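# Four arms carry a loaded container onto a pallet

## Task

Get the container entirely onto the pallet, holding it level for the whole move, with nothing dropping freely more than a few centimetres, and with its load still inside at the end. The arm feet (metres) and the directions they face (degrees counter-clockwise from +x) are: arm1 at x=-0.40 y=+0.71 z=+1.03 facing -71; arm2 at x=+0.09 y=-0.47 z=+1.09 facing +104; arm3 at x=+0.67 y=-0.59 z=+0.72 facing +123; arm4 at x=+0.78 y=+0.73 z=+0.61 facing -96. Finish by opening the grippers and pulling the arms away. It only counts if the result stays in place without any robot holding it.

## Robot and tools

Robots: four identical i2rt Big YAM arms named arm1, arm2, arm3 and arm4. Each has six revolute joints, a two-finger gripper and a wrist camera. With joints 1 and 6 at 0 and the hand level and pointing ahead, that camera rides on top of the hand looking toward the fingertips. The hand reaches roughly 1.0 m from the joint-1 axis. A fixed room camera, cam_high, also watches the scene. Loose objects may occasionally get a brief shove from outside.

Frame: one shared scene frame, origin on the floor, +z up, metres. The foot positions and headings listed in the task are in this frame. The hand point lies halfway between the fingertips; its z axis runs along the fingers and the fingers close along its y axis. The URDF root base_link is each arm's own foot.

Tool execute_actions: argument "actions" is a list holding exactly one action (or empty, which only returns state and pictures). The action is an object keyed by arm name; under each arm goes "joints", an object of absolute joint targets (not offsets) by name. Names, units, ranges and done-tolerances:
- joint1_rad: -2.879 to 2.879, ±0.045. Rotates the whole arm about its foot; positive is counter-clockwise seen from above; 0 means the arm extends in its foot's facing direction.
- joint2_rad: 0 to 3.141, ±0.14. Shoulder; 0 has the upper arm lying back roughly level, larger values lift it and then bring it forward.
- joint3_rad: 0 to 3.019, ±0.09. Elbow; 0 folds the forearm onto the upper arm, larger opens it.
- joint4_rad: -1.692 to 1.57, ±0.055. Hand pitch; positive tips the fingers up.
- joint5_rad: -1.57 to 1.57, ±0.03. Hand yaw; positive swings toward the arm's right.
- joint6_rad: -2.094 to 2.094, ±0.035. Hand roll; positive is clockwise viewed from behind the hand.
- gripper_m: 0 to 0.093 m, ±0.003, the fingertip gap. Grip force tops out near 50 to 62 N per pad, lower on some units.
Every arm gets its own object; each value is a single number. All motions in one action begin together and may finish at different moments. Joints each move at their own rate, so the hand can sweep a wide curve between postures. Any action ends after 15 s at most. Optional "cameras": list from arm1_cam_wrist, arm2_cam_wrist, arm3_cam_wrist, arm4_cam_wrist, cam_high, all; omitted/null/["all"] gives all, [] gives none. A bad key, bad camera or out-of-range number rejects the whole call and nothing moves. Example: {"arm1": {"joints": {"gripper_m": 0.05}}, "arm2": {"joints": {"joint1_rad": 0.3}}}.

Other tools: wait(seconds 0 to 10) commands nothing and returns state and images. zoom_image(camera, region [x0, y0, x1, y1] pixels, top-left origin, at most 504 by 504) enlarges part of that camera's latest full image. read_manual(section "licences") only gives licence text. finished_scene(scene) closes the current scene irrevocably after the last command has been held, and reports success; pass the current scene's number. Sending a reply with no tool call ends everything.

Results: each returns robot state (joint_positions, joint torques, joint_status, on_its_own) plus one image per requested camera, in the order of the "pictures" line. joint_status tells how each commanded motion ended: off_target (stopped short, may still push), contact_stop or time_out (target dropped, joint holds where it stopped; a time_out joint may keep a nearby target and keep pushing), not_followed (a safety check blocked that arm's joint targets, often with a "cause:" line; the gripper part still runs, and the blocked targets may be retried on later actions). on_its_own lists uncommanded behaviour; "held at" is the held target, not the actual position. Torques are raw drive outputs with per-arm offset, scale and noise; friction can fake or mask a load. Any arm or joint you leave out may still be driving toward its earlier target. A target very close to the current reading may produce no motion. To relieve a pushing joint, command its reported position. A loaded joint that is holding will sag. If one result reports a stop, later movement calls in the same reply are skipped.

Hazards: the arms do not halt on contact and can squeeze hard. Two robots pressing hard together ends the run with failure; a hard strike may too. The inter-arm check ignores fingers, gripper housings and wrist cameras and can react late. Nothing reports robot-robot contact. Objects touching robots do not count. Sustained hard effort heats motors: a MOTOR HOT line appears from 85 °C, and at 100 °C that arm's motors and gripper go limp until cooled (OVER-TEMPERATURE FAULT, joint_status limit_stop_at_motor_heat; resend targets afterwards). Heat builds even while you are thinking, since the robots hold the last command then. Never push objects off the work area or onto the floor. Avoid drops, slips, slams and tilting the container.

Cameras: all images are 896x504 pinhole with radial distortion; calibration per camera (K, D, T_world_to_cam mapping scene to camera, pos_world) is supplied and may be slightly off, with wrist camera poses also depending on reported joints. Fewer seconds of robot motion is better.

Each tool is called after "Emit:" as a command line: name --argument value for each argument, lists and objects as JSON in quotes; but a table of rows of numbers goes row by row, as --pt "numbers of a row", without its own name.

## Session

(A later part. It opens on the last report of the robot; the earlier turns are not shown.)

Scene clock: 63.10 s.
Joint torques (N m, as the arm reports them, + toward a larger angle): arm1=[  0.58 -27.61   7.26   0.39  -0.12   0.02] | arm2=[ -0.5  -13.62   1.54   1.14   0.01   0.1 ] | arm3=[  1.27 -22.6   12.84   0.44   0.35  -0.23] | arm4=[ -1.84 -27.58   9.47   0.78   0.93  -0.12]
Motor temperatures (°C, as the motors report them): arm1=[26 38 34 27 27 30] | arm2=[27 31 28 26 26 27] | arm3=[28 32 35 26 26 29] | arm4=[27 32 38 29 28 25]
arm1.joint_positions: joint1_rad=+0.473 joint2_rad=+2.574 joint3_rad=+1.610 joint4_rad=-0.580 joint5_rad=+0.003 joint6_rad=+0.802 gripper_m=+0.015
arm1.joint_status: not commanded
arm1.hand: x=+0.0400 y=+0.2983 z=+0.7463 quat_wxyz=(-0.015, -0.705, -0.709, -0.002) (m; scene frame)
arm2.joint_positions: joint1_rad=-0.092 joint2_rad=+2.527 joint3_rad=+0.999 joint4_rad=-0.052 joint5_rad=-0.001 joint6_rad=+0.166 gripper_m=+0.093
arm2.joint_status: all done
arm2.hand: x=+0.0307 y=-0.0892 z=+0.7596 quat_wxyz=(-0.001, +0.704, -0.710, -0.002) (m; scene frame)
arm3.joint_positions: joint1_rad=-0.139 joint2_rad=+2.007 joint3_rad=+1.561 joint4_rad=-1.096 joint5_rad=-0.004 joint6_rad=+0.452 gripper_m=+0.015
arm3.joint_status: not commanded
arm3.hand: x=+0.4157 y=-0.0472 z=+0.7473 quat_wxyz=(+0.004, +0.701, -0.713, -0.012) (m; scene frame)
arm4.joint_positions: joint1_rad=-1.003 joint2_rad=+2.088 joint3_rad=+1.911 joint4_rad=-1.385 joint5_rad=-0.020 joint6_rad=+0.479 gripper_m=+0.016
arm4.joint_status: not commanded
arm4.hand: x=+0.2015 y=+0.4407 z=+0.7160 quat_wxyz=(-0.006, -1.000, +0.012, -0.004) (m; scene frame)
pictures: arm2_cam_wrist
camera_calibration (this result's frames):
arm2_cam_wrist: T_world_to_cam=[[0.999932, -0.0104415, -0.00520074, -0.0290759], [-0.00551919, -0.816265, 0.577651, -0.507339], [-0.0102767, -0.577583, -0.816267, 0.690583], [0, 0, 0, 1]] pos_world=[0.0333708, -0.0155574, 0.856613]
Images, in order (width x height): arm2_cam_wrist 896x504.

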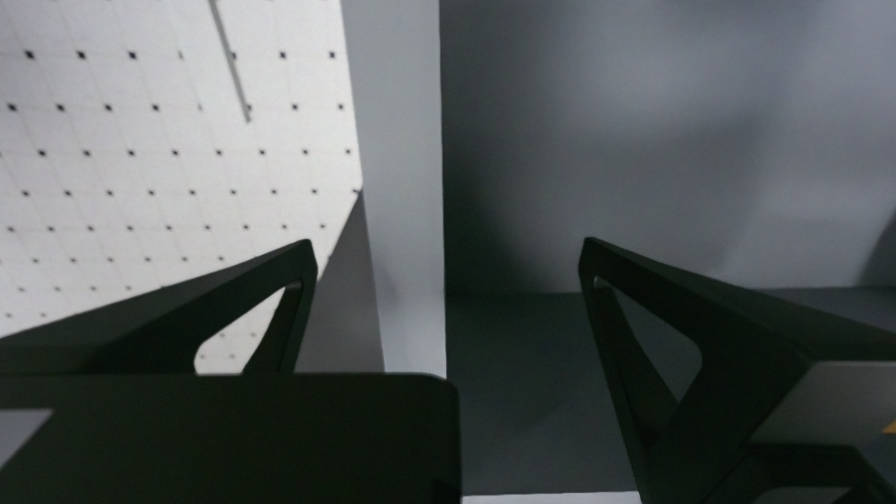

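Emit:
execute_actions --actions '[{"arm2":{"joints":{"joint1_rad":-0.058,"joint6_rad":0.19,"gripper_m":0}}}]' --cameras '[]'

Emit:
execute_actions --actions '[{"arm1":{"joints":{"joint2_rad":2.69,"joint3_rad":1.58}},"arm2":{"joints":{"joint2_rad":2.42}},"arm4":{"joints":{"joint2_rad":1.965,"joint3_rad":1.99}}}]' --cameras '[]'

Emit:
execute_actions --actions '[{"arm3":{"joints":{"joint2_rad":2.02,"joint3_rad":1.565}}}]' --cameras '["arm2_cam_wrist"]'

Scene clock: 63.97 s.
Joint torques (N m, as the arm reports them, + toward a larger angle): arm1=[  0.34 -27.49   7.23   0.41  -0.11   0.02] | arm2=[  0.62 -13.78   1.49   1.1   -0.28   0.2 ] | arm3=[  1.04 -23.69  13.     0.21   0.34  -0.27] | arm4=[ -1.41 -27.28   9.35   0.96   0.89  -0.18]
Motor temperatures (°C, as the motors report them): arm1=[26 39 34 27 27 30] | arm2=[27 31 28 26 26 27] | arm3=[28 33 36 26 26 29] | arm4=[27 32 38 29 28 25]
arm1.joint_positions: joint1_rad=+0.473 joint2_rad=+2.574 joint3_rad=+1.610 joint4_rad=-0.580 joint5_rad=+0.003 joint6_rad=+0.802 gripper_m=+0.015
arm1.joint_status: not commanded
arm1.hand: x=+0.0400 y=+0.2983 z=+0.7463 quat_wxyz=(-0.015, -0.705, -0.709, -0.002) (m; scene frame)
arm2.joint_positions: joint1_rad=-0.066 joint2_rad=+2.527 joint3_rad=+0.999 joint4_rad=-0.051 joint5_rad=+0.006 joint6_rad=+0.182 gripper_m=+0.015
arm2.joint_status: gripper_m off_target (ended at +0.015, target +0.000); the others done
arm2.hand: x=+0.0219 y=-0.0903 z=+0.7596 quat_wxyz=(-0.005, +0.707, -0.707, -0.001) (m; scene frame)
arm3.joint_positions: joint1_rad=-0.139 joint2_rad=+2.007 joint3_rad=+1.561 joint4_rad=-1.096 joint5_rad=-0.004 joint6_rad=+0.452 gripper_m=+0.015
arm3.joint_status: not commanded
arm3.hand: x=+0.4157 y=-0.0472 z=+0.7473 quat_wxyz=(+0.003, +0.701, -0.713, -0.012) (m; scene frame)
arm4.joint_positions: joint1_rad=-1.003 joint2_rad=+2.088 joint3_rad=+1.911 joint4_rad=-1.385 joint5_rad=-0.019 joint6_rad=+0.479 gripper_m=+0.016
arm4.joint_status: not commanded
arm4.hand: x=+0.2015 y=+0.4408 z=+0.7160 quat_wxyz=(-0.006, -1.000, +0.012, -0.004) (m; scene frame)
pictures: none
No camera images: the call's "cameras" was empty. Leave "cameras" out to get every camera's image.

Scene clock: 64.80 s.
Joint torques (N m, as the arm reports them, + toward a larger angle): arm1=[  0.53 -12.36   2.46   0.11  -0.14   0.01] | arm2=[  0.64 -18.65   1.77   1.2   -0.1    0.17] | arm3=[  1.07 -22.8   12.92   0.33   0.57  -0.27] | arm4=[ -1.8  -36.67  13.82   0.9    0.86  -0.15]
Motor temperatures (°C, as the motors report them): arm1=[26 38 34 27 27 30] | arm2=[27 31 28 26 26 27] | arm3=[28 33 36 26 26 29] | arm4=[27 32 39 29 28 25]
arm1.joint_positions: joint1_rad=+0.474 joint2_rad=+2.578 joint3_rad=+1.598 joint4_rad=-0.573 joint5_rad=+0.004 joint6_rad=+0.803 gripper_m=+0.015
arm1.joint_status: all done
arm1.hand: x=+0.0354 y=+0.3033 z=+0.7412 quat_wxyz=(-0.011, -0.705, -0.709, -0.002) (m; scene frame)
arm2.joint_positions: joint1_rad=-0.066 joint2_rad=+2.513 joint3_rad=+0.996 joint4_rad=-0.052 joint5_rad=+0.002 joint6_rad=+0.184 gripper_m=+0.015
arm2.joint_status: all done
arm2.hand: x=+0.0205 y=-0.0867 z=+0.7646 quat_wxyz=(-0.005, +0.706, -0.708, -0.005) (m; scene frame)
arm3.joint_positions: joint1_rad=-0.139 joint2_rad=+2.005 joint3_rad=+1.561 joint4_rad=-1.095 joint5_rad=-0.009 joint6_rad=+0.452 gripper_m=+0.015
arm3.joint_status: not commanded
arm3.hand: x=+0.4148 y=-0.0470 z=+0.7489 quat_wxyz=(+0.005, +0.701, -0.713, -0.015) (m; scene frame)
arm4.joint_positions: joint1_rad=-1.004 joint2_rad=+2.084 joint3_rad=+1.911 joint4_rad=-1.382 joint5_rad=-0.019 joint6_rad=+0.479 gripper_m=+0.016
arm4.joint_status: all done
arm4.hand: x=+0.2001 y=+0.4414 z=+0.7186 quat_wxyz=(-0.007, -1.000, +0.013, +0.000) (m; scene frame)
pictures: none
No camera images: the call's "cameras" was empty. Leave "cameras" out to get every camera's image.

Scene clock: 65.43 s.
Joint torques (N m, as the arm reports them, + toward a larger angle): arm1=[  0.61 -12.3    2.5    0.12  -0.18   0.01] | arm2=[  0.62 -18.58   1.78   1.18  -0.11   0.16] | arm3=[  1.29 -16.79   9.35   0.31   0.61  -0.27] | arm4=[ -1.88 -36.72  13.78   0.64   0.91  -0.16]
Motor temperatures (°C, as the motors report them): arm1=[26 38 34 27 27 30] | arm2=[27 31 28 26 26 27] | arm3=[28 33 36 26 26 29] | arm4=[27 32 39 29 28 25]
arm1.joint_positions: joint1_rad=+0.474 joint2_rad=+2.578 joint3_rad=+1.598 joint4_rad=-0.572 joint5_rad=+0.005 joint6_rad=+0.803 gripper_m=+0.015
arm1.joint_status: not commanded
arm1.hand: x=+0.0354 y=+0.3031 z=+0.7412 quat_wxyz=(-0.011, -0.705, -0.709, -0.002) (m; scene frame)
arm2.joint_positions: joint1_rad=-0.066 joint2_rad=+2.513 joint3_rad=+0.996 joint4_rad=-0.052 joint5_rad=+0.002 joint6_rad=+0.184 gripper_m=+0.015
arm2.joint_status: not commanded
arm2.hand: x=+0.0205 y=-0.0867 z=+0.7646 quat_wxyz=(-0.005, +0.706, -0.708, -0.005) (m; scene frame)
arm3.joint_positions: joint1_rad=-0.139 joint2_rad=+2.008 joint3_rad=+1.558 joint4_rad=-1.094 joint5_rad=-0.009 joint6_rad=+0.452 gripper_m=+0.015
arm3.joint_status: all done
arm3.hand: x=+0.4153 y=-0.0481 z=+0.7462 quat_wxyz=(+0.006, +0.701, -0.713, -0.012) (m; scene frame)
arm4.joint_positions: joint1_rad=-1.004 joint2_rad=+2.084 joint3_rad=+1.911 joint4_rad=-1.381 joint5_rad=-0.019 joint6_rad=+0.479 gripper_m=+0.016
arm4.joint_status: not commanded
arm4.hand: x=+0.1999 y=+0.4411 z=+0.7186 quat_wxyz=(-0.008, -1.000, +0.013, +0.000) (m; scene frame)
pictures: arm2_cam_wrist
camera_calibration (this result's frames):
arm2_cam_wrist: T_world_to_cam=[[0.999989, -0.00279348, -0.00376079, -0.0192423], [-0.000156231, -0.822208, 0.569187, -0.502399], [-0.00468216, -0.56918, -0.822199, 0.701163], [0, 0, 0, 1]] pos_world=[0.0224466, -0.0140419, 0.862383]
Images, in order (width x height): arm2_cam_wrist 896x504.

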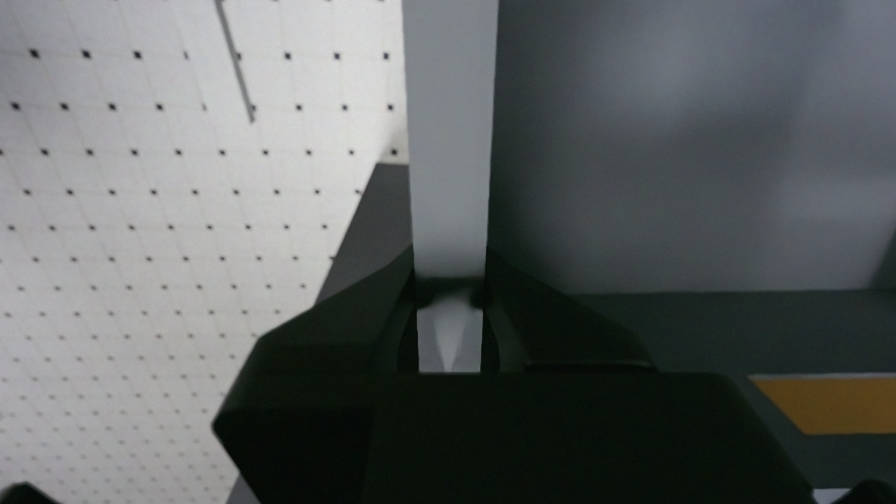

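Emit:
execute_actions --actions '[{"arm3":{"joints":{"gripper_m":0.093}},"arm2":{"joints":{"joint2_rad":2.39}}}]' --cameras '[]'

Emit:
execute_actions --actions '[{"arm3":{"joints":{"joint2_rad":1.925,"joint3_rad":1.75,"joint4_rad":-1.36}}}]' --cameras '[]'

Emit:
execute_actions --actions '[{"arm3":{"joints":{"joint1_rad":0.25,"joint2_rad":1.995,"joint3_rad":1.84,"joint4_rad":-1.37,"joint6_rad":-0.765}}}]' --cameras '["arm3_cam_wrist","cam_high"]'

Scene clock: 66.30 s.
Joint torques (N m, as the arm reports them, + toward a larger angle): arm1=[  0.48 -12.52   2.5    0.19  -0.38   0.  ] | arm2=[  0.68 -20.56   1.8    1.18   0.2    0.13] | arm3=[  1.68 -16.23   9.52   0.28   0.28  -0.24] | arm4=[ -1.63 -36.55  13.78   0.48   0.86  -0.18]
Motor temperatures (°C, as the motors report them): arm1=[26 38 33 27 27 30] | arm2=[27 32 28 26 26 27] | arm3=[28 33 36 26 26 29] | arm4=[27 32 39 29 28 25]
arm1.joint_positions: joint1_rad=+0.474 joint2_rad=+2.578 joint3_rad=+1.598 joint4_rad=-0.574 joint5_rad=+0.009 joint6_rad=+0.804 gripper_m=+0.015
arm1.joint_status: not commanded
arm1.hand: x=+0.0345 y=+0.3029 z=+0.7412 quat_wxyz=(-0.010, -0.706, -0.709, +0.000) (m; scene frame)
arm2.joint_positions: joint1_rad=-0.066 joint2_rad=+2.513 joint3_rad=+0.996 joint4_rad=-0.052 joint5_rad=-0.005 joint6_rad=+0.187 gripper_m=+0.015
arm2.joint_status: all done
arm2.hand: x=+0.0194 y=-0.0869 z=+0.7646 quat_wxyz=(-0.002, +0.706, -0.709, -0.007) (m; scene frame)
arm3.joint_positions: joint1_rad=-0.139 joint2_rad=+2.008 joint3_rad=+1.558 joint4_rad=-1.094 joint5_rad=-0.003 joint6_rad=+0.449 gripper_m=+0.093
arm3.joint_status: all done
arm3.hand: x=+0.4161 y=-0.0477 z=+0.7462 quat_wxyz=(+0.003, +0.702, -0.712, -0.011) (m; scene frame)
arm4.joint_positions: joint1_rad=-1.004 joint2_rad=+2.086 joint3_rad=+1.910 joint4_rad=-1.374 joint5_rad=-0.018 joint6_rad=+0.481 gripper_m=+0.016
arm4.joint_status: not commanded
arm4.hand: x=+0.1985 y=+0.4407 z=+0.7169 quat_wxyz=(-0.008, -1.000, +0.014, +0.003) (m; scene frame)
pictures: none
No camera images: the call's "cameras" was empty. Leave "cameras" out to get every camera's image.

Scene clock: 67.50 s.
Joint torques (N m, as the arm reports them, + toward a larger angle): arm1=[  0.49 -12.46   2.49   0.18  -0.38  -0.01] | arm2=[  0.69 -20.51   1.78   1.18   0.2    0.14] | arm3=[  1.39 -15.68  11.87  -0.38   0.31  -0.22] | arm4=[ -1.87 -36.81  13.88   0.52   0.84  -0.14]
Motor temperatures (°C, as the motors report them): arm1=[26 38 33 27 27 30] | arm2=[27 32 28 26 26 27] | arm3=[28 33 36 26 26 29] | arm4=[27 33 40 29 28 25]
arm1.joint_positions: joint1_rad=+0.474 joint2_rad=+2.578 joint3_rad=+1.598 joint4_rad=-0.574 joint5_rad=+0.009 joint6_rad=+0.804 gripper_m=+0.015
arm1.joint_status: not commanded
arm1.hand: x=+0.0345 y=+0.3029 z=+0.7412 quat_wxyz=(-0.010, -0.706, -0.709, +0.000) (m; scene frame)
arm2.joint_positions: joint1_rad=-0.066 joint2_rad=+2.513 joint3_rad=+0.996 joint4_rad=-0.052 joint5_rad=-0.005 joint6_rad=+0.187 gripper_m=+0.015
arm2.joint_status: not commanded
arm2.hand: x=+0.0194 y=-0.0869 z=+0.7646 quat_wxyz=(-0.002, +0.706, -0.709, -0.007) (m; scene frame)
arm3.joint_positions: joint1_rad=-0.139 joint2_rad=+1.908 joint3_rad=+1.723 joint4_rad=-1.343 joint5_rad=-0.003 joint6_rad=+0.448 gripper_m=+0.093
arm3.joint_status: all done
arm3.hand: x=+0.4156 y=-0.0437 z=+0.8627 quat_wxyz=(+0.000, +0.702, -0.712, -0.019) (m; scene frame)
arm4.joint_positions: joint1_rad=-1.004 joint2_rad=+2.086 joint3_rad=+1.910 joint4_rad=-1.374 joint5_rad=-0.018 joint6_rad=+0.481 gripper_m=+0.016
arm4.joint_status: not commanded
arm4.hand: x=+0.1985 y=+0.4407 z=+0.7169 quat_wxyz=(-0.008, -1.000, +0.014, +0.003) (m; scene frame)
pictures: none
No camera images: the call's "cameras" was empty. Leave "cameras" out to get every camera's image.

Scene clock: 69.47 s.
Joint torques (N m, as the arm reports them, + toward a larger angle): arm1=[  0.56 -12.35   2.47   0.19  -0.38   0.  ] | arm2=[  0.66 -20.53   1.77   1.17   0.2    0.13] | arm3=[  1.29 -15.37  13.18  -0.24   0.08  -0.22] | arm4=[ -2.33 -36.61  13.77   0.53   0.85  -0.18]
Motor temperatures (°C, as the motors report them): arm1=[26 37 33 27 27 30] | arm2=[27 32 28 26 26 27] | arm3=[28 33 36 26 26 29] | arm4=[27 33 40 29 28 25]
arm1.joint_positions: joint1_rad=+0.474 joint2_rad=+2.578 joint3_rad=+1.598 joint4_rad=-0.574 joint5_rad=+0.009 joint6_rad=+0.804 gripper_m=+0.015
arm1.joint_status: not commanded
arm1.hand: x=+0.0345 y=+0.3029 z=+0.7412 quat_wxyz=(-0.010, -0.706, -0.709, +0.000) (m; scene frame)
arm2.joint_positions: joint1_rad=-0.066 joint2_rad=+2.513 joint3_rad=+0.996 joint4_rad=-0.052 joint5_rad=-0.005 joint6_rad=+0.187 gripper_m=+0.015
arm2.joint_status: not commanded
arm2.hand: x=+0.0194 y=-0.0869 z=+0.7646 quat_wxyz=(-0.002, +0.706, -0.709, -0.007) (m; scene frame)
arm3.joint_positions: joint1_rad=+0.242 joint2_rad=+1.969 joint3_rad=+1.799 joint4_rad=-1.356 joint5_rad=-0.001 joint6_rad=-0.751 gripper_m=+0.093
arm3.joint_status: all done
arm3.hand: x=+0.2170 y=-0.1608 z=+0.8589 quat_wxyz=(-0.009, +1.000, -0.003, -0.020) (m; scene frame)
arm4.joint_positions: joint1_rad=-1.004 joint2_rad=+2.086 joint3_rad=+1.910 joint4_rad=-1.374 joint5_rad=-0.018 joint6_rad=+0.481 gripper_m=+0.016
arm4.joint_status: not commanded
arm4.hand: x=+0.1985 y=+0.4407 z=+0.7169 quat_wxyz=(-0.008, -1.000, +0.014, +0.003) (m; scene frame)
pictures: arm3_cam_wrist, cam_high
camera_calibration (this result's frames):
arm3_cam_wrist: T_world_to_cam=[[0.0252973, 0.999405, 0.0234388, 0.137816], [0.823576, -0.0341251, 0.566179, -0.667058], [0.566642, 0.00498081, -0.823949, 0.710835], [0, 0, 0, 1]] pos_world=[0.143098, -0.164038, 0.960136]
Images, in order (width x height): arm3_cam_wrist 896x504, cam_high 896x504.

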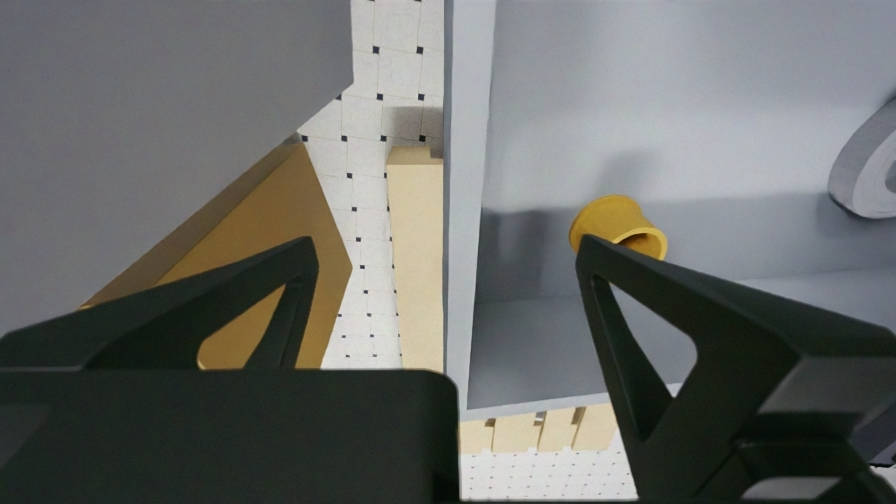

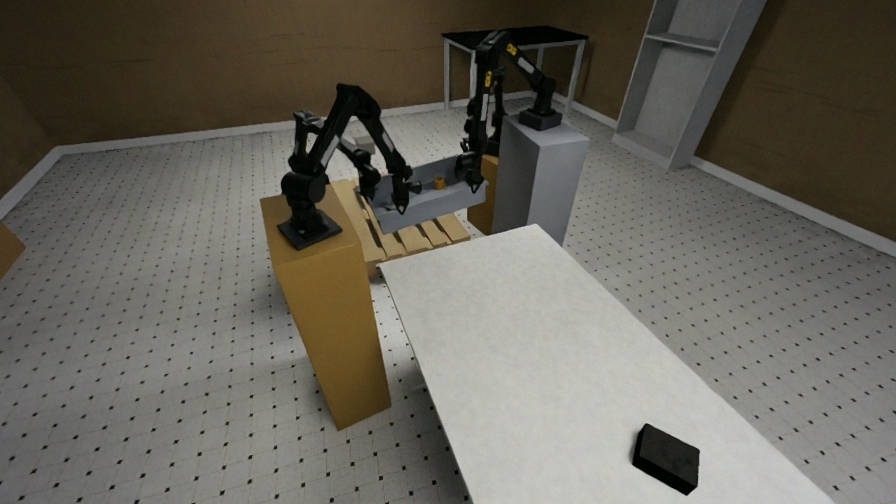

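Emit:
execute_actions --actions '[{"arm3":{"joints":{"joint1_rad":0.225,"joint2_rad":2.09,"joint3_rad":1.685,"joint4_rad":-1.13,"joint6_rad":-0.775}}}]' --cameras '["arm3_cam_wrist"]'

Scene clock: 70.67 s.
Joint torques (N m, as the arm reports them, + toward a larger angle): arm1=[  0.57 -12.37   2.49   0.2   -0.38  -0.01] | arm2=[  0.63 -20.52   1.79   1.19   0.19   0.14] | arm3=[ -0.18 -19.29  10.2    0.63   0.04  -0.27] | arm4=[ -1.78 -36.64  13.88   0.44   0.83  -0.17]
Motor temperatures (°C, as the motors report them): arm1=[26 37 33 27 27 30] | arm2=[27 32 28 26 26 27] | arm3=[28 33 36 26 26 29] | arm4=[27 34 40 29 28 25]
arm1.joint_positions: joint1_rad=+0.474 joint2_rad=+2.578 joint3_rad=+1.598 joint4_rad=-0.574 joint5_rad=+0.009 joint6_rad=+0.804 gripper_m=+0.015
arm1.joint_status: not commanded
arm1.hand: x=+0.0345 y=+0.3029 z=+0.7412 quat_wxyz=(-0.010, -0.706, -0.709, +0.000) (m; scene frame)
arm2.joint_positions: joint1_rad=-0.066 joint2_rad=+2.513 joint3_rad=+0.996 joint4_rad=-0.052 joint5_rad=-0.005 joint6_rad=+0.187 gripper_m=+0.015
arm2.joint_status: not commanded
arm2.hand: x=+0.0194 y=-0.0869 z=+0.7646 quat_wxyz=(-0.002, +0.706, -0.709, -0.007) (m; scene frame)
arm3.joint_positions: joint1_rad=+0.236 joint2_rad=+2.093 joint3_rad=+1.669 joint4_rad=-1.149 joint5_rad=-0.001 joint6_rad=-0.761 gripper_m=+0.093
arm3.joint_status: all done
arm3.hand: x=+0.2200 y=-0.1606 z=+0.7372 quat_wxyz=(+0.007, +1.000, +0.000, -0.003) (m; scene frame)
arm4.joint_positions: joint1_rad=-1.004 joint2_rad=+2.086 joint3_rad=+1.910 joint4_rad=-1.374 joint5_rad=-0.018 joint6_rad=+0.481 gripper_m=+0.016
arm4.joint_status: not commanded
arm4.hand: x=+0.1985 y=+0.4407 z=+0.7169 quat_wxyz=(-0.008, -1.000, +0.014, +0.003) (m; scene frame)
pictures: arm3_cam_wrist
camera_calibration (this result's frames):
arm3_cam_wrist: T_world_to_cam=[[0.019869, 0.999768, -0.00836926, 0.165026], [0.803541, -0.0109871, 0.595148, -0.61388], [0.594918, -0.01855, -0.803573, 0.583863], [0, 0, 0, 1]] pos_world=[0.142648, -0.160902, 0.835907]
Images, in order (width x height): arm3_cam_wrist 896x504.

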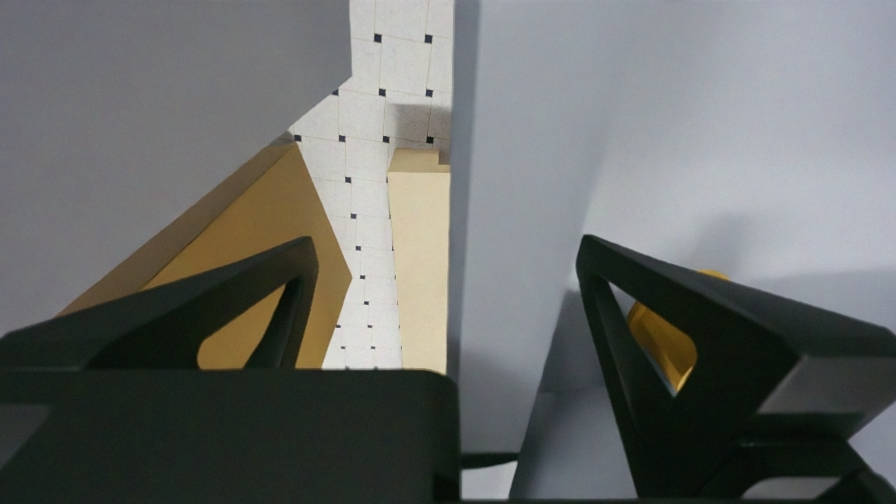

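Emit:
execute_actions --actions '[{"arm3":{"joints":{"joint1_rad":0.21,"joint3_rad":1.745,"joint4_rad":-1.2,"joint6_rad":-0.79}}}]' --cameras '["arm3_cam_wrist"]'

Scene clock: 71.63 s.
Joint torques (N m, as the arm reports them, + toward a larger angle): arm1=[  0.57 -12.29   2.49   0.19  -0.38   0.  ] | arm2=[  0.63 -20.53   1.76   1.18   0.19   0.14] | arm3=[  0.36 -18.37  12.22  -0.48   0.06  -0.24] | arm4=[ -1.66 -36.8   13.76   0.42   0.86  -0.16]
Motor temperatures (°C, as the motors report them): arm1=[26 37 33 27 27 30] | arm2=[27 32 28 26 26 27] | arm3=[28 33 36 26 26 29] | arm4=[27 34 41 29 28 25]
arm1.joint_positions: joint1_rad=+0.474 joint2_rad=+2.578 joint3_rad=+1.598 joint4_rad=-0.574 joint5_rad=+0.009 joint6_rad=+0.804 gripper_m=+0.015
arm1.joint_status: not commanded
arm1.hand: x=+0.0345 y=+0.3029 z=+0.7412 quat_wxyz=(-0.010, -0.706, -0.709, +0.000) (m; scene frame)
arm2.joint_positions: joint1_rad=-0.066 joint2_rad=+2.513 joint3_rad=+0.996 joint4_rad=-0.052 joint5_rad=-0.005 joint6_rad=+0.187 gripper_m=+0.015
arm2.joint_status: not commanded
arm2.hand: x=+0.0194 y=-0.0869 z=+0.7646 quat_wxyz=(-0.002, +0.706, -0.709, -0.007) (m; scene frame)
arm3.joint_positions: joint1_rad=+0.217 joint2_rad=+2.093 joint3_rad=+1.708 joint4_rad=-1.182 joint5_rad=-0.001 joint6_rad=-0.776 gripper_m=+0.093
arm3.joint_status: all done
arm3.hand: x=+0.2231 y=-0.1472 z=+0.7507 quat_wxyz=(+0.005, +1.000, -0.002, -0.005) (m; scene frame)
arm4.joint_positions: joint1_rad=-1.004 joint2_rad=+2.086 joint3_rad=+1.910 joint4_rad=-1.374 joint5_rad=-0.018 joint6_rad=+0.481 gripper_m=+0.016
arm4.joint_status: not commanded
arm4.hand: x=+0.1985 y=+0.4407 z=+0.7169 quat_wxyz=(-0.008, -1.000, +0.014, +0.003) (m; scene frame)
pictures: arm3_cam_wrist
camera_calibration (this result's frames):
arm3_cam_wrist: T_world_to_cam=[[0.0237203, 0.999706, -0.00499493, 0.148278], [0.80558, -0.016155, 0.592266, -0.623305], [0.592011, -0.0180725, -0.805727, 0.595445], [0, 0, 0, 1]] pos_world=[0.146095, -0.147543, 0.849669]
Images, in order (width x height): arm3_cam_wrist 896x504.

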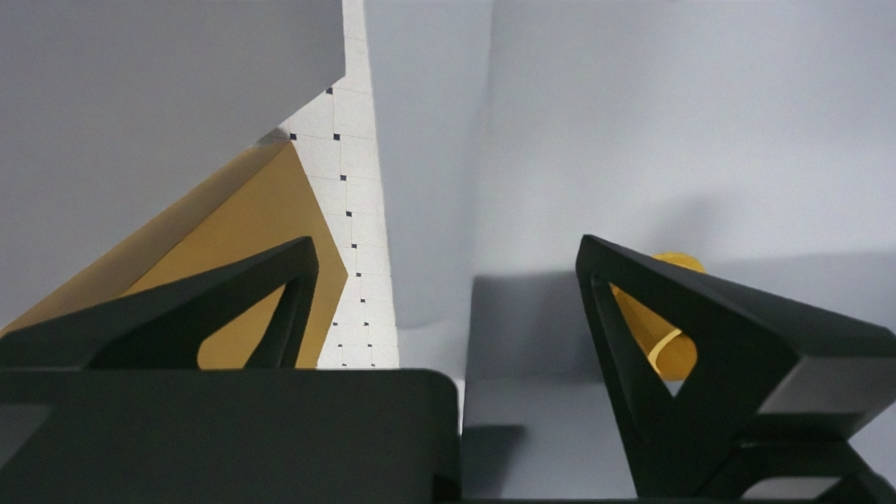

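Emit:
execute_actions --actions '[{"arm3":{"joints":{"gripper_m":0}}}]' --cameras '[]'

Emit:
execute_actions --actions '[{"arm3":{"joints":{"joint2_rad":2.02,"joint3_rad":1.76}},"arm1":{"joints":{"joint2_rad":2.58,"joint3_rad":1.61}},"arm2":{"joints":{"joint2_rad":2.52}},"arm4":{"joints":{"joint2_rad":2.0,"joint3_rad":1.97}}}]' --cameras '[]'

Emit:
execute_actions --actions '[{"arm1":{"joints":{"gripper_m":0.093}},"arm2":{"joints":{"gripper_m":0.093}}}]' --cameras '[]'

Emit:
execute_actions --actions '[{"arm1":{"joints":{"joint2_rad":2.2,"joint3_rad":1.48,"joint4_rad":-0.8}},"arm2":{"joints":{"joint2_rad":2.1,"joint3_rad":0.9,"joint4_rad":-0.35}}}]'

Scene clock: 72.60 s.
Joint torques (N m, as the arm reports them, + toward a larger angle): arm1=[  0.49 -12.59   2.51   0.29  -0.42   0.  ] | arm2=[  0.51 -20.58   1.71   1.18   0.14   0.14] | arm3=[ -0.5  -18.88  12.12  -0.08   0.51  -0.37] | arm4=[ -1.43 -36.86  13.84   0.65   0.72  -0.16]
Motor temperatures (°C, as the motors report them): arm1=[26 37 33 27 27 30] | arm2=[27 32 28 26 26 27] | arm3=[28 33 36 26 26 29] | arm4=[27 34 41 29 28 25]
arm1.joint_positions: joint1_rad=+0.474 joint2_rad=+2.578 joint3_rad=+1.598 joint4_rad=-0.577 joint5_rad=+0.009 joint6_rad=+0.804 gripper_m=+0.015
arm1.joint_status: not commanded
arm1.hand: x=+0.0339 y=+0.3037 z=+0.7411 quat_wxyz=(-0.008, -0.705, -0.709, +0.001) (m; scene frame)
arm2.joint_positions: joint1_rad=-0.066 joint2_rad=+2.513 joint3_rad=+0.996 joint4_rad=-0.052 joint5_rad=-0.004 joint6_rad=+0.187 gripper_m=+0.015
arm2.joint_status: not commanded
arm2.hand: x=+0.0196 y=-0.0864 z=+0.7647 quat_wxyz=(-0.003, +0.706, -0.709, -0.007) (m; scene frame)
arm3.joint_positions: joint1_rad=+0.219 joint2_rad=+2.093 joint3_rad=+1.708 joint4_rad=-1.197 joint5_rad=-0.010 joint6_rad=-0.764 gripper_m=+0.014
arm3.joint_status: gripper_m off_target (ended at +0.014, target +0.000)
arm3.hand: x=+0.2237 y=-0.1515 z=+0.7508 quat_wxyz=(+0.013, +1.000, -0.007, -0.003) (m; scene frame)
arm4.joint_positions: joint1_rad=-1.005 joint2_rad=+2.086 joint3_rad=+1.910 joint4_rad=-1.373 joint5_rad=-0.015 joint6_rad=+0.481 gripper_m=+0.016
arm4.joint_status: not commanded
arm4.hand: x=+0.1979 y=+0.4416 z=+0.7169 quat_wxyz=(-0.007, -1.000, +0.014, +0.003) (m; scene frame)
pictures: none
No camera images: the call's "cameras" was empty. Leave "cameras" out to get every camera's image.

Scene clock: 73.30 s.
Joint torques (N m, as the arm reports them, + toward a larger angle): arm1=[  0.47 -19.79   4.86   0.32  -0.4    0.  ] | arm2=[  0.63 -12.74   1.66   1.09   0.07   0.15] | arm3=[ -0.41 -23.9   13.44   0.08   0.53  -0.34] | arm4=[ -1.7  -33.45  12.65   0.41   0.7   -0.15]
Motor temperatures (°C, as the motors report them): arm1=[26 36 33 27 27 30] | arm2=[27 32 28 26 26 27] | arm3=[28 33 36 26 26 29] | arm4=[27 34 41 29 28 25]
arm1.joint_positions: joint1_rad=+0.474 joint2_rad=+2.574 joint3_rad=+1.599 joint4_rad=-0.577 joint5_rad=+0.009 joint6_rad=+0.804 gripper_m=+0.015
arm1.joint_status: all done
arm1.hand: x=+0.0356 y=+0.3021 z=+0.7434 quat_wxyz=(-0.011, -0.705, -0.709, +0.001) (m; scene frame)
arm2.joint_positions: joint1_rad=-0.066 joint2_rad=+2.520 joint3_rad=+0.997 joint4_rad=-0.050 joint5_rad=-0.002 joint6_rad=+0.186 gripper_m=+0.015
arm2.joint_status: all done
arm2.hand: x=+0.0202 y=-0.0884 z=+0.7621 quat_wxyz=(-0.003, +0.706, -0.709, -0.005) (m; scene frame)
arm3.joint_positions: joint1_rad=+0.219 joint2_rad=+2.092 joint3_rad=+1.708 joint4_rad=-1.197 joint5_rad=-0.010 joint6_rad=-0.764 gripper_m=+0.014
arm3.joint_status: all done
arm3.hand: x=+0.2236 y=-0.1515 z=+0.7512 quat_wxyz=(+0.013, +1.000, -0.007, -0.003) (m; scene frame)
arm4.joint_positions: joint1_rad=-1.005 joint2_rad=+2.087 joint3_rad=+1.908 joint4_rad=-1.372 joint5_rad=-0.015 joint6_rad=+0.481 gripper_m=+0.016
arm4.joint_status: all done
arm4.hand: x=+0.1985 y=+0.4418 z=+0.7156 quat_wxyz=(-0.006, -1.000, +0.014, +0.002) (m; scene frame)
pictures: none
No camera images: the call's "cameras" was empty. Leave "cameras" out to get every camera's image.

Scene clock: 74.00 s.
Joint torques (N m, as the arm reports them, + toward a larger angle): arm1=[  0.48 -20.06   4.86   0.22  -0.1    0.  ] | arm2=[  0.61 -12.6    1.63   1.08   0.07   0.14] | arm3=[  0.03 -24.17  13.33   0.11   0.49  -0.33] | arm4=[ -1.16 -33.37  12.62   0.4    0.61  -0.15]
Motor temperatures (°C, as the motors report them): arm1=[26 36 33 27 27 30] | arm2=[27 32 28 26 26 27] | arm3=[28 33 36 26 26 29] | arm4=[27 34 41 29 28 25]
arm1.joint_positions: joint1_rad=+0.475 joint2_rad=+2.574 joint3_rad=+1.599 joint4_rad=-0.576 joint5_rad=+0.003 joint6_rad=+0.804 gripper_m=+0.093
arm1.joint_status: all done
arm1.hand: x=+0.0367 y=+0.3028 z=+0.7434 quat_wxyz=(-0.011, -0.705, -0.709, -0.002) (m; scene frame)
arm2.joint_positions: joint1_rad=-0.066 joint2_rad=+2.520 joint3_rad=+0.998 joint4_rad=-0.050 joint5_rad=-0.002 joint6_rad=+0.186 gripper_m=+0.093
arm2.joint_status: all done
arm2.hand: x=+0.0200 y=-0.0878 z=+0.7622 quat_wxyz=(-0.003, +0.706, -0.708, -0.006) (m; scene frame)
arm3.joint_positions: joint1_rad=+0.217 joint2_rad=+2.093 joint3_rad=+1.708 joint4_rad=-1.197 joint5_rad=-0.009 joint6_rad=-0.768 gripper_m=+0.014
arm3.joint_status: not commanded
arm3.hand: x=+0.2246 y=-0.1506 z=+0.7507 quat_wxyz=(+0.013, +1.000, -0.006, -0.002) (m; scene frame)
arm4.joint_positions: joint1_rad=-1.005 joint2_rad=+2.087 joint3_rad=+1.908 joint4_rad=-1.373 joint5_rad=-0.013 joint6_rad=+0.478 gripper_m=+0.016
arm4.joint_status: not commanded
arm4.hand: x=+0.1984 y=+0.4422 z=+0.7156 quat_wxyz=(-0.005, -1.000, +0.013, +0.003) (m; scene frame)
pictures: none
No camera images: the call's "cameras" was empty. Leave "cameras" out to get every camera's image.

Scene clock: 75.43 s.
Joint torques (N m, as the arm reports them, + toward a larger angle): arm1=[  0.35 -17.38   6.13  -0.38   0.16  -0.03] | arm2=[  0.61 -10.75   3.8    0.36   0.07   0.15] | arm3=[  0.32 -24.07  13.46  -0.08   0.46  -0.31] | arm4=[ -1.68 -33.23  12.5    0.41   0.6   -0.14]
Motor temperatures (°C, as the motors report them): arm1=[26 36 33 27 27 30] | arm2=[27 32 28 26 26 27] | arm3=[28 33 37 26 26 29] | arm4=[27 34 41 29 28 25]
arm1.joint_positions: joint1_rad=+0.477 joint2_rad=+2.177 joint3_rad=+1.476 joint4_rad=-0.791 joint5_rad=-0.002 joint6_rad=+0.805 gripper_m=+0.093
arm1.joint_status: all done
arm1.hand: x=+0.0422 y=+0.2984 z=+0.9400 quat_wxyz=(-0.040, -0.705, -0.708, -0.006) (m; scene frame)
arm2.joint_positions: joint1_rad=-0.066 joint2_rad=+2.082 joint3_rad=+0.898 joint4_rad=-0.340 joint5_rad=-0.002 joint6_rad=+0.186 gripper_m=+0.093
arm2.joint_status: all done
arm2.hand: x=+0.0140 y=-0.0561 z=+0.9226 quat_wxyz=(-0.017, +0.706, -0.708, -0.026) (m; scene frame)
arm3.joint_positions: joint1_rad=+0.215 joint2_rad=+2.094 joint3_rad=+1.707 joint4_rad=-1.196 joint5_rad=-0.010 joint6_rad=-0.772 gripper_m=+0.014
arm3.joint_status: not commanded
arm3.hand: x=+0.2256 y=-0.1500 z=+0.7499 quat_wxyz=(+0.014, +1.000, -0.005, -0.002) (m; scene frame)
arm4.joint_positions: joint1_rad=-1.006 joint2_rad=+2.087 joint3_rad=+1.908 joint4_rad=-1.372 joint5_rad=-0.011 joint6_rad=+0.476 gripper_m=+0.016
arm4.joint_status: not commanded
arm4.hand: x=+0.1978 y=+0.4431 z=+0.7156 quat_wxyz=(-0.004, -1.000, +0.012, +0.003) (m; scene frame)
pictures: arm1_cam_wrist, arm2_cam_wrist, arm3_cam_wrist, arm4_cam_wrist, cam_high
camera_calibration (this result's frames):
arm1_cam_wrist: T_world_to_cam=[[-0.997901, -0.00788765, -0.0642699, 0.0998845], [-0.0416659, 0.837991, 0.544091, -0.756795], [0.049566, 0.545627, -0.836561, 0.744273], [0, 0, 0, 1]] pos_world=[0.0312516, 0.22888, 1.04081]
arm2_cam_wrist: T_world_to_cam=[[0.999856, -0.00406117, -0.0164869, -0.000403924], [0.00533144, -0.846782, 0.531914, -0.534173], [-0.016121, -0.531925, -0.846638, 0.873243], [0, 0, 0, 1]] pos_world=[0.0173293, 0.0121708, 1.02345]
arm3_cam_wrist: T_world_to_cam=[[0.0297699, 0.999323, -0.021597, 0.162108], [0.802515, -0.0110149, 0.59653, -0.626626], [0.595889, -0.0350905, -0.8023, 0.587248], [0, 0, 0, 1]] pos_world=[0.148116, -0.148294, 0.848451]
arm4_cam_wrist: T_world_to_cam=[[0.0132611, 0.999877, 0.00834145, -0.455811], [0.819661, -0.0156482, 0.572635, -0.559243], [0.572695, -0.00075662, -0.819768, 0.594217], [0, 0, 0, 1]] pos_world=[0.12413, 0.447454, 0.811165]
Images, in order (width x height): arm1_cam_wrist 896x504, arm2_cam_wrist 896x504, arm3_cam_wrist 896x504, arm4_cam_wrist 896x504, cam_high 896x504.

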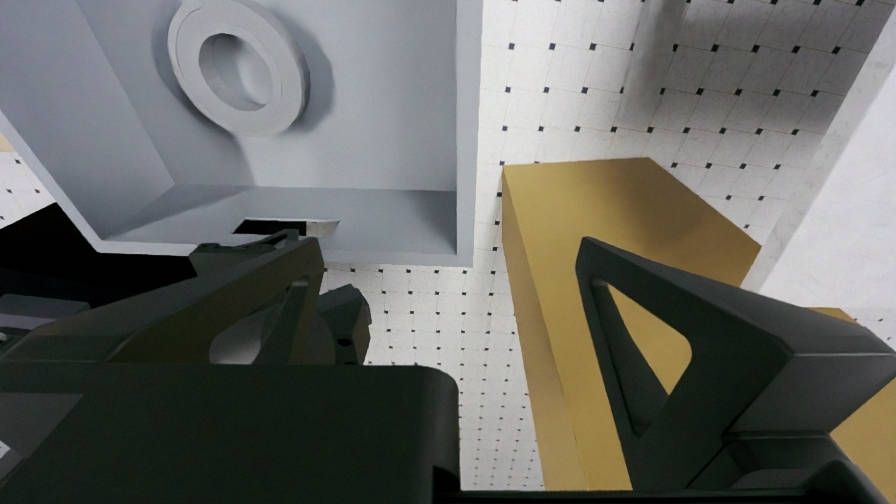

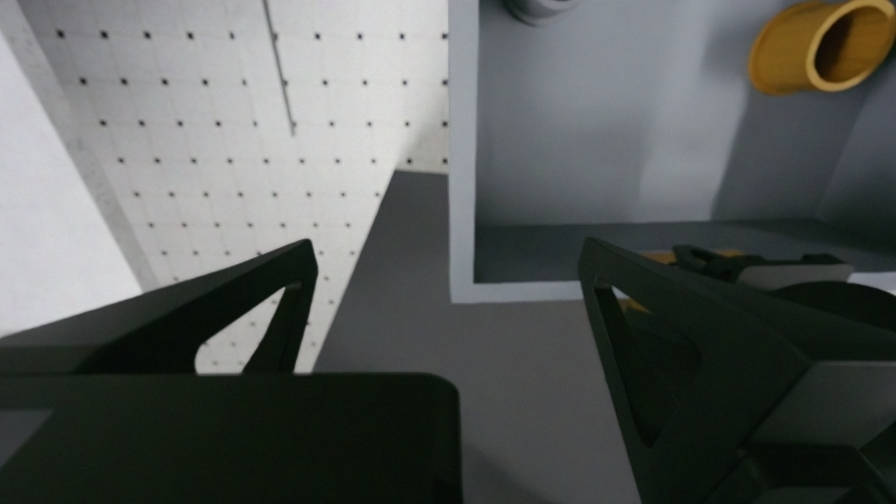

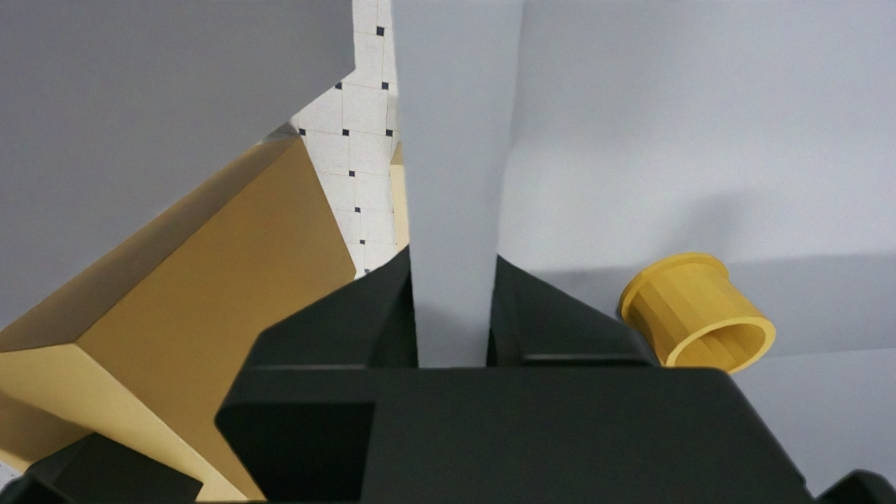

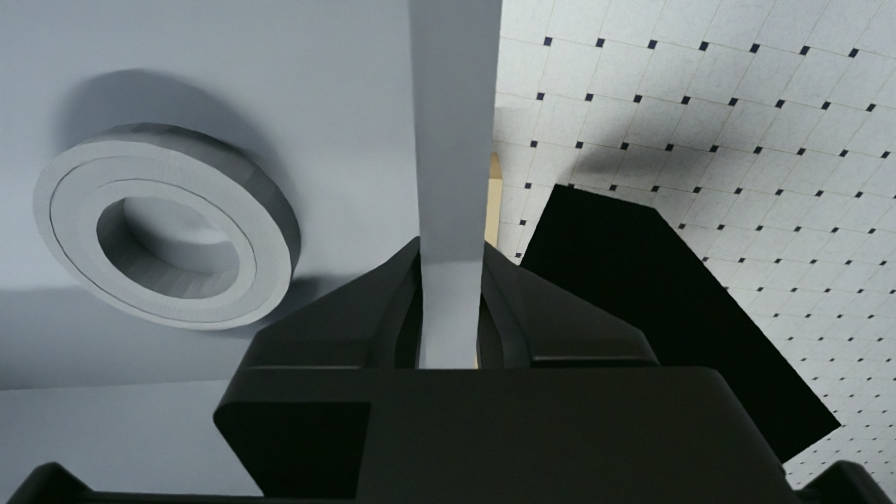

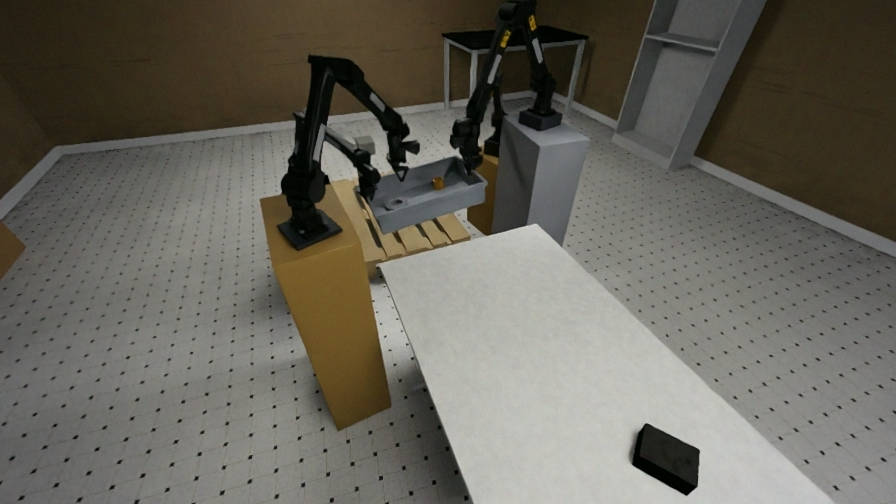

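Emit:
execute_actions --actions '[{"arm1":{"joints":{"joint1_rad":-0.6,"joint2_rad":1.2,"joint3_rad":1.0,"joint4_rad":-1.0}},"arm2":{"joints":{"joint1_rad":1.2,"joint2_rad":1.2,"joint3_rad":1.0,"joint4_rad":-1.0}},"arm3":{"joints":{"joint1_rad":0.105,"joint2_rad":1.985,"joint3_rad":1.52,"joint4_rad":-1.02,"joint5_rad":0.015,"joint6_rad":-0.883}},"arm4":{"joints":{"joint1_rad":-0.955,"joint2_rad":1.805,"joint3_rad":1.58,"joint4_rad":-1.235,"joint5_rad":-0.012,"joint6_rad":0.507}}}]' --cameras '["cam_high"]'

Scene clock: 77.27 s.
Joint torques (N m, as the arm reports them, + toward a larger angle): arm1=[-0.05 -7.83  7.93  0.14 -0.01 -0.05] | arm2=[-0.06 -5.98  9.19  1.    0.05  0.14] | arm3=[  1.8  -24.56  11.59   0.24  -0.23   0.  ] | arm4=[ -0.44 -32.3   11.3    0.24   0.27  -0.17]
Motor temperatures (°C, as the motors report them): arm1=[26 36 33 27 27 30] | arm2=[27 32 28 26 26 27] | arm3=[28 33 37 26 26 29] | arm4=[27 34 41 29 28 25]
arm1.joint_positions: joint1_rad=-0.600 joint2_rad=+1.192 joint3_rad=+1.003 joint4_rad=-0.990 joint5_rad=+0.001 joint6_rad=+0.805 gripper_m=+0.093
arm1.joint_status: all done
arm1.hand: x=-0.5071 y=+0.3147 z=+1.2331 quat_wxyz=(-0.168, -0.951, -0.242, +0.092) (m; scene frame)
arm2.joint_positions: joint1_rad=+1.202 joint2_rad=+1.196 joint3_rad=+0.992 joint4_rad=-0.990 joint5_rad=-0.002 joint6_rad=+0.186 gripper_m=+0.093
arm2.joint_status: all done
arm2.hand: x=-0.3166 y=-0.4265 z=+1.2914 quat_wxyz=(+0.001, +0.971, -0.149, -0.189) (m; scene frame)
arm3.joint_positions: joint1_rad=+0.091 joint2_rad=+2.084 joint3_rad=+1.476 joint4_rad=-1.026 joint5_rad=+0.019 joint6_rad=-0.896 gripper_m=+0.014
arm3.joint_status: all done
arm3.hand: x=+0.3206 y=-0.1404 z=+0.6783 quat_wxyz=(+0.024, +0.999, -0.005, +0.024) (m; scene frame)
arm4.joint_positions: joint1_rad=-0.956 joint2_rad=+1.916 joint3_rad=+1.527 joint4_rad=-1.221 joint5_rad=-0.017 joint6_rad=+0.523 gripper_m=+0.016
arm4.joint_status: all done
arm4.hand: x=+0.2929 y=+0.4573 z=+0.6777 quat_wxyz=(+0.007, -1.000, +0.011, -0.024) (m; scene frame)
pictures: cam_high
Images, in order (width x height): cam_high 896x504.

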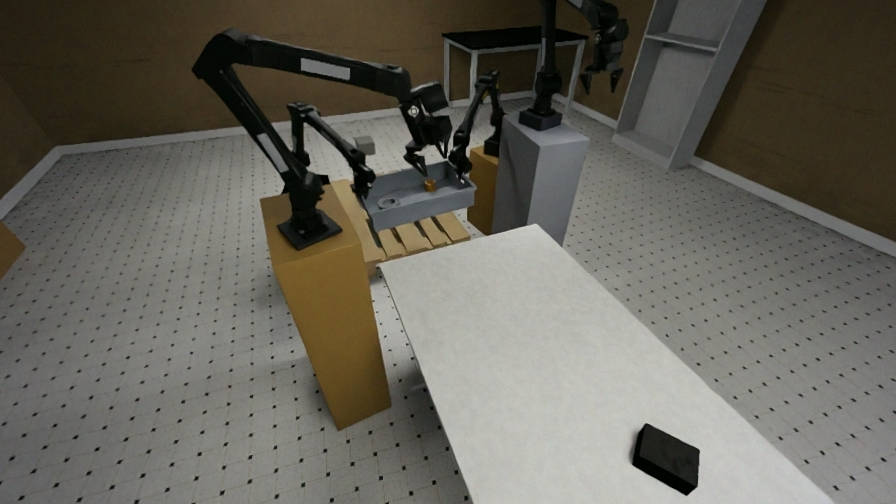

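Emit:
zoom_image --camera "cam_high" --region '[330, 150, 500, 245]'

Region (330, 150, 500, 245) of cam_high's 896x504 image, scaled by 2.965, with more detail than that image has; it fills the top 282 rows of this view, and the rest is white.

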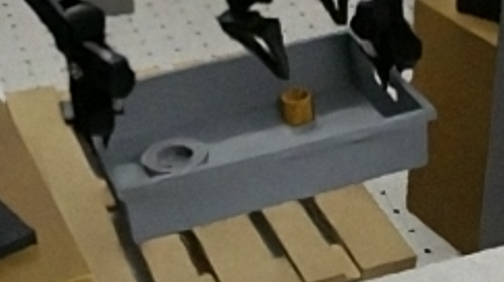

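Emit:
execute_actions --actions '[{"arm3":{"joints":{"joint1_rad":-0.004,"joint2_rad":2.0,"joint3_rad":1.345,"joint4_rad":-0.815,"joint5_rad":0.025,"joint6_rad":-0.98}},"arm4":{"joints":{"joint1_rad":-0.878,"joint2_rad":1.706,"joint3_rad":1.277,"joint4_rad":-1.035,"joint5_rad":-0.02,"joint6_rad":0.59}}}]' --cameras '[]'

Emit:
execute_actions --actions '[{"arm3":{"joints":{"joint1_rad":-0.14,"joint2_rad":2.09,"joint3_rad":1.205,"joint4_rad":-0.605,"joint5_rad":0.03,"joint6_rad":-1.115}},"arm4":{"joints":{"joint1_rad":-0.776,"joint2_rad":1.70,"joint3_rad":1.014,"joint4_rad":-0.79,"joint5_rad":-0.022,"joint6_rad":0.692}}}]' --cameras '["cam_high"]'

Scene clock: 79.50 s.
Joint torques (N m, as the arm reports them, + toward a larger angle): arm1=[-0.04 -7.89  8.    0.11  0.   -0.05] | arm2=[-0.1  -6.15  9.21  1.    0.05  0.14] | arm3=[  1.7  -21.9   10.74   0.65   0.2   -0.11] | arm4=[ -0.8  -27.43  10.62   0.41   0.04  -0.3 ]
Motor temperatures (°C, as the motors report them): arm1=[26 36 33 27 27 30] | arm2=[27 32 29 26 26 27] | arm3=[28 34 36 26 26 29] | arm4=[27 34 41 29 28 25]
arm1.joint_positions: joint1_rad=-0.600 joint2_rad=+1.192 joint3_rad=+1.003 joint4_rad=-0.990 joint5_rad=+0.001 joint6_rad=+0.805 gripper_m=+0.093
arm1.joint_status: not commanded
arm1.hand: x=-0.5071 y=+0.3147 z=+1.2331 quat_wxyz=(-0.168, -0.951, -0.242, +0.092) (m; scene frame)
arm2.joint_positions: joint1_rad=+1.202 joint2_rad=+1.196 joint3_rad=+0.992 joint4_rad=-0.990 joint5_rad=-0.002 joint6_rad=+0.186 gripper_m=+0.093
arm2.joint_status: not commanded
arm2.hand: x=-0.3166 y=-0.4265 z=+1.2914 quat_wxyz=(+0.001, +0.971, -0.149, -0.189) (m; scene frame)
arm3.joint_positions: joint1_rad=-0.016 joint2_rad=+2.081 joint3_rad=+1.301 joint4_rad=-0.833 joint5_rad=+0.021 joint6_rad=-0.982 gripper_m=+0.014
arm3.joint_status: all done
arm3.hand: x=+0.3903 y=-0.1385 z=+0.6276 quat_wxyz=(+0.018, +1.000, -0.015, +0.017) (m; scene frame)
arm4.joint_positions: joint1_rad=-0.880 joint2_rad=+1.803 joint3_rad=+1.223 joint4_rad=-1.026 joint5_rad=-0.020 joint6_rad=+0.617 gripper_m=+0.016
arm4.joint_status: all done
arm4.hand: x=+0.3758 y=+0.4601 z=+0.6329 quat_wxyz=(+0.006, -1.000, +0.020, -0.023) (m; scene frame)
pictures: none
No camera images: the call's "cameras" was empty. Leave "cameras" out to get every camera's image.

Scene clock: 80.67 s.
Joint torques (N m, as the arm reports them, + toward a larger angle): arm1=[-0.07 -7.87  7.99  0.12 -0.01 -0.05] | arm2=[-0.08 -6.06  9.21  1.    0.06  0.13] | arm3=[  1.4  -19.83   8.54   0.63   0.11  -0.11] | arm4=[ -1.29 -23.93   9.53   0.54  -0.12  -0.37]
Motor temperatures (°C, as the motors report them): arm1=[26 36 33 27 27 30] | arm2=[27 32 29 26 26 27] | arm3=[28 34 36 26 26 29] | arm4=[27 34 41 29 28 25]
arm1.joint_positions: joint1_rad=-0.600 joint2_rad=+1.192 joint3_rad=+1.003 joint4_rad=-0.990 joint5_rad=+0.001 joint6_rad=+0.805 gripper_m=+0.093
arm1.joint_status: not commanded
arm1.hand: x=-0.5071 y=+0.3147 z=+1.2331 quat_wxyz=(-0.168, -0.951, -0.242, +0.092) (m; scene frame)
arm2.joint_positions: joint1_rad=+1.202 joint2_rad=+1.196 joint3_rad=+0.992 joint4_rad=-0.990 joint5_rad=-0.002 joint6_rad=+0.186 gripper_m=+0.093
arm2.joint_status: not commanded
arm2.hand: x=-0.3166 y=-0.4265 z=+1.2914 quat_wxyz=(+0.001, +0.971, -0.149, -0.189) (m; scene frame)
arm3.joint_positions: joint1_rad=-0.152 joint2_rad=+2.153 joint3_rad=+1.169 joint4_rad=-0.622 joint5_rad=+0.027 joint6_rad=-1.115 gripper_m=+0.014
arm3.joint_status: all done
arm3.hand: x=+0.4698 y=-0.1399 z=+0.5596 quat_wxyz=(+0.016, +1.000, -0.017, +0.017) (m; scene frame)
arm4.joint_positions: joint1_rad=-0.773 joint2_rad=+1.782 joint3_rad=+0.960 joint4_rad=-0.781 joint5_rad=-0.018 joint6_rad=+0.726 gripper_m=+0.016
arm4.joint_status: all done
arm4.hand: x=+0.4578 y=+0.4613 z=+0.5658 quat_wxyz=(+0.008, -1.000, +0.021, -0.021) (m; scene frame)
pictures: cam_high
Images, in order (width x height): cam_high 896x504.

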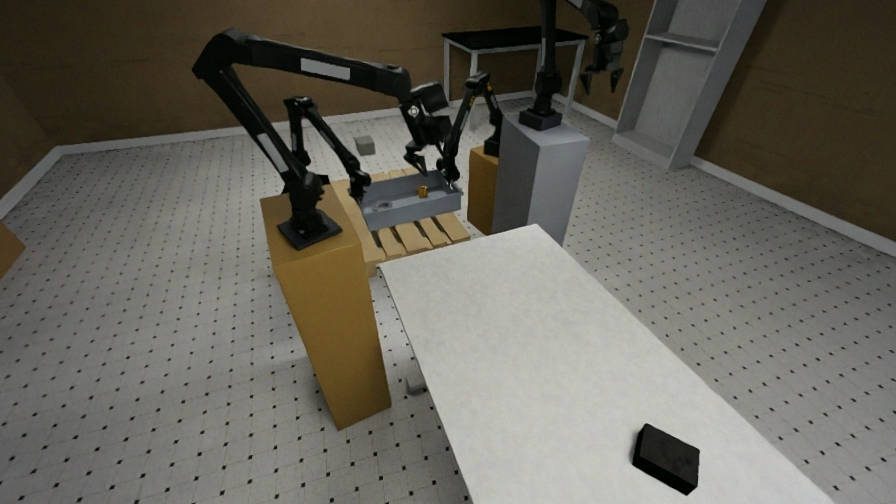

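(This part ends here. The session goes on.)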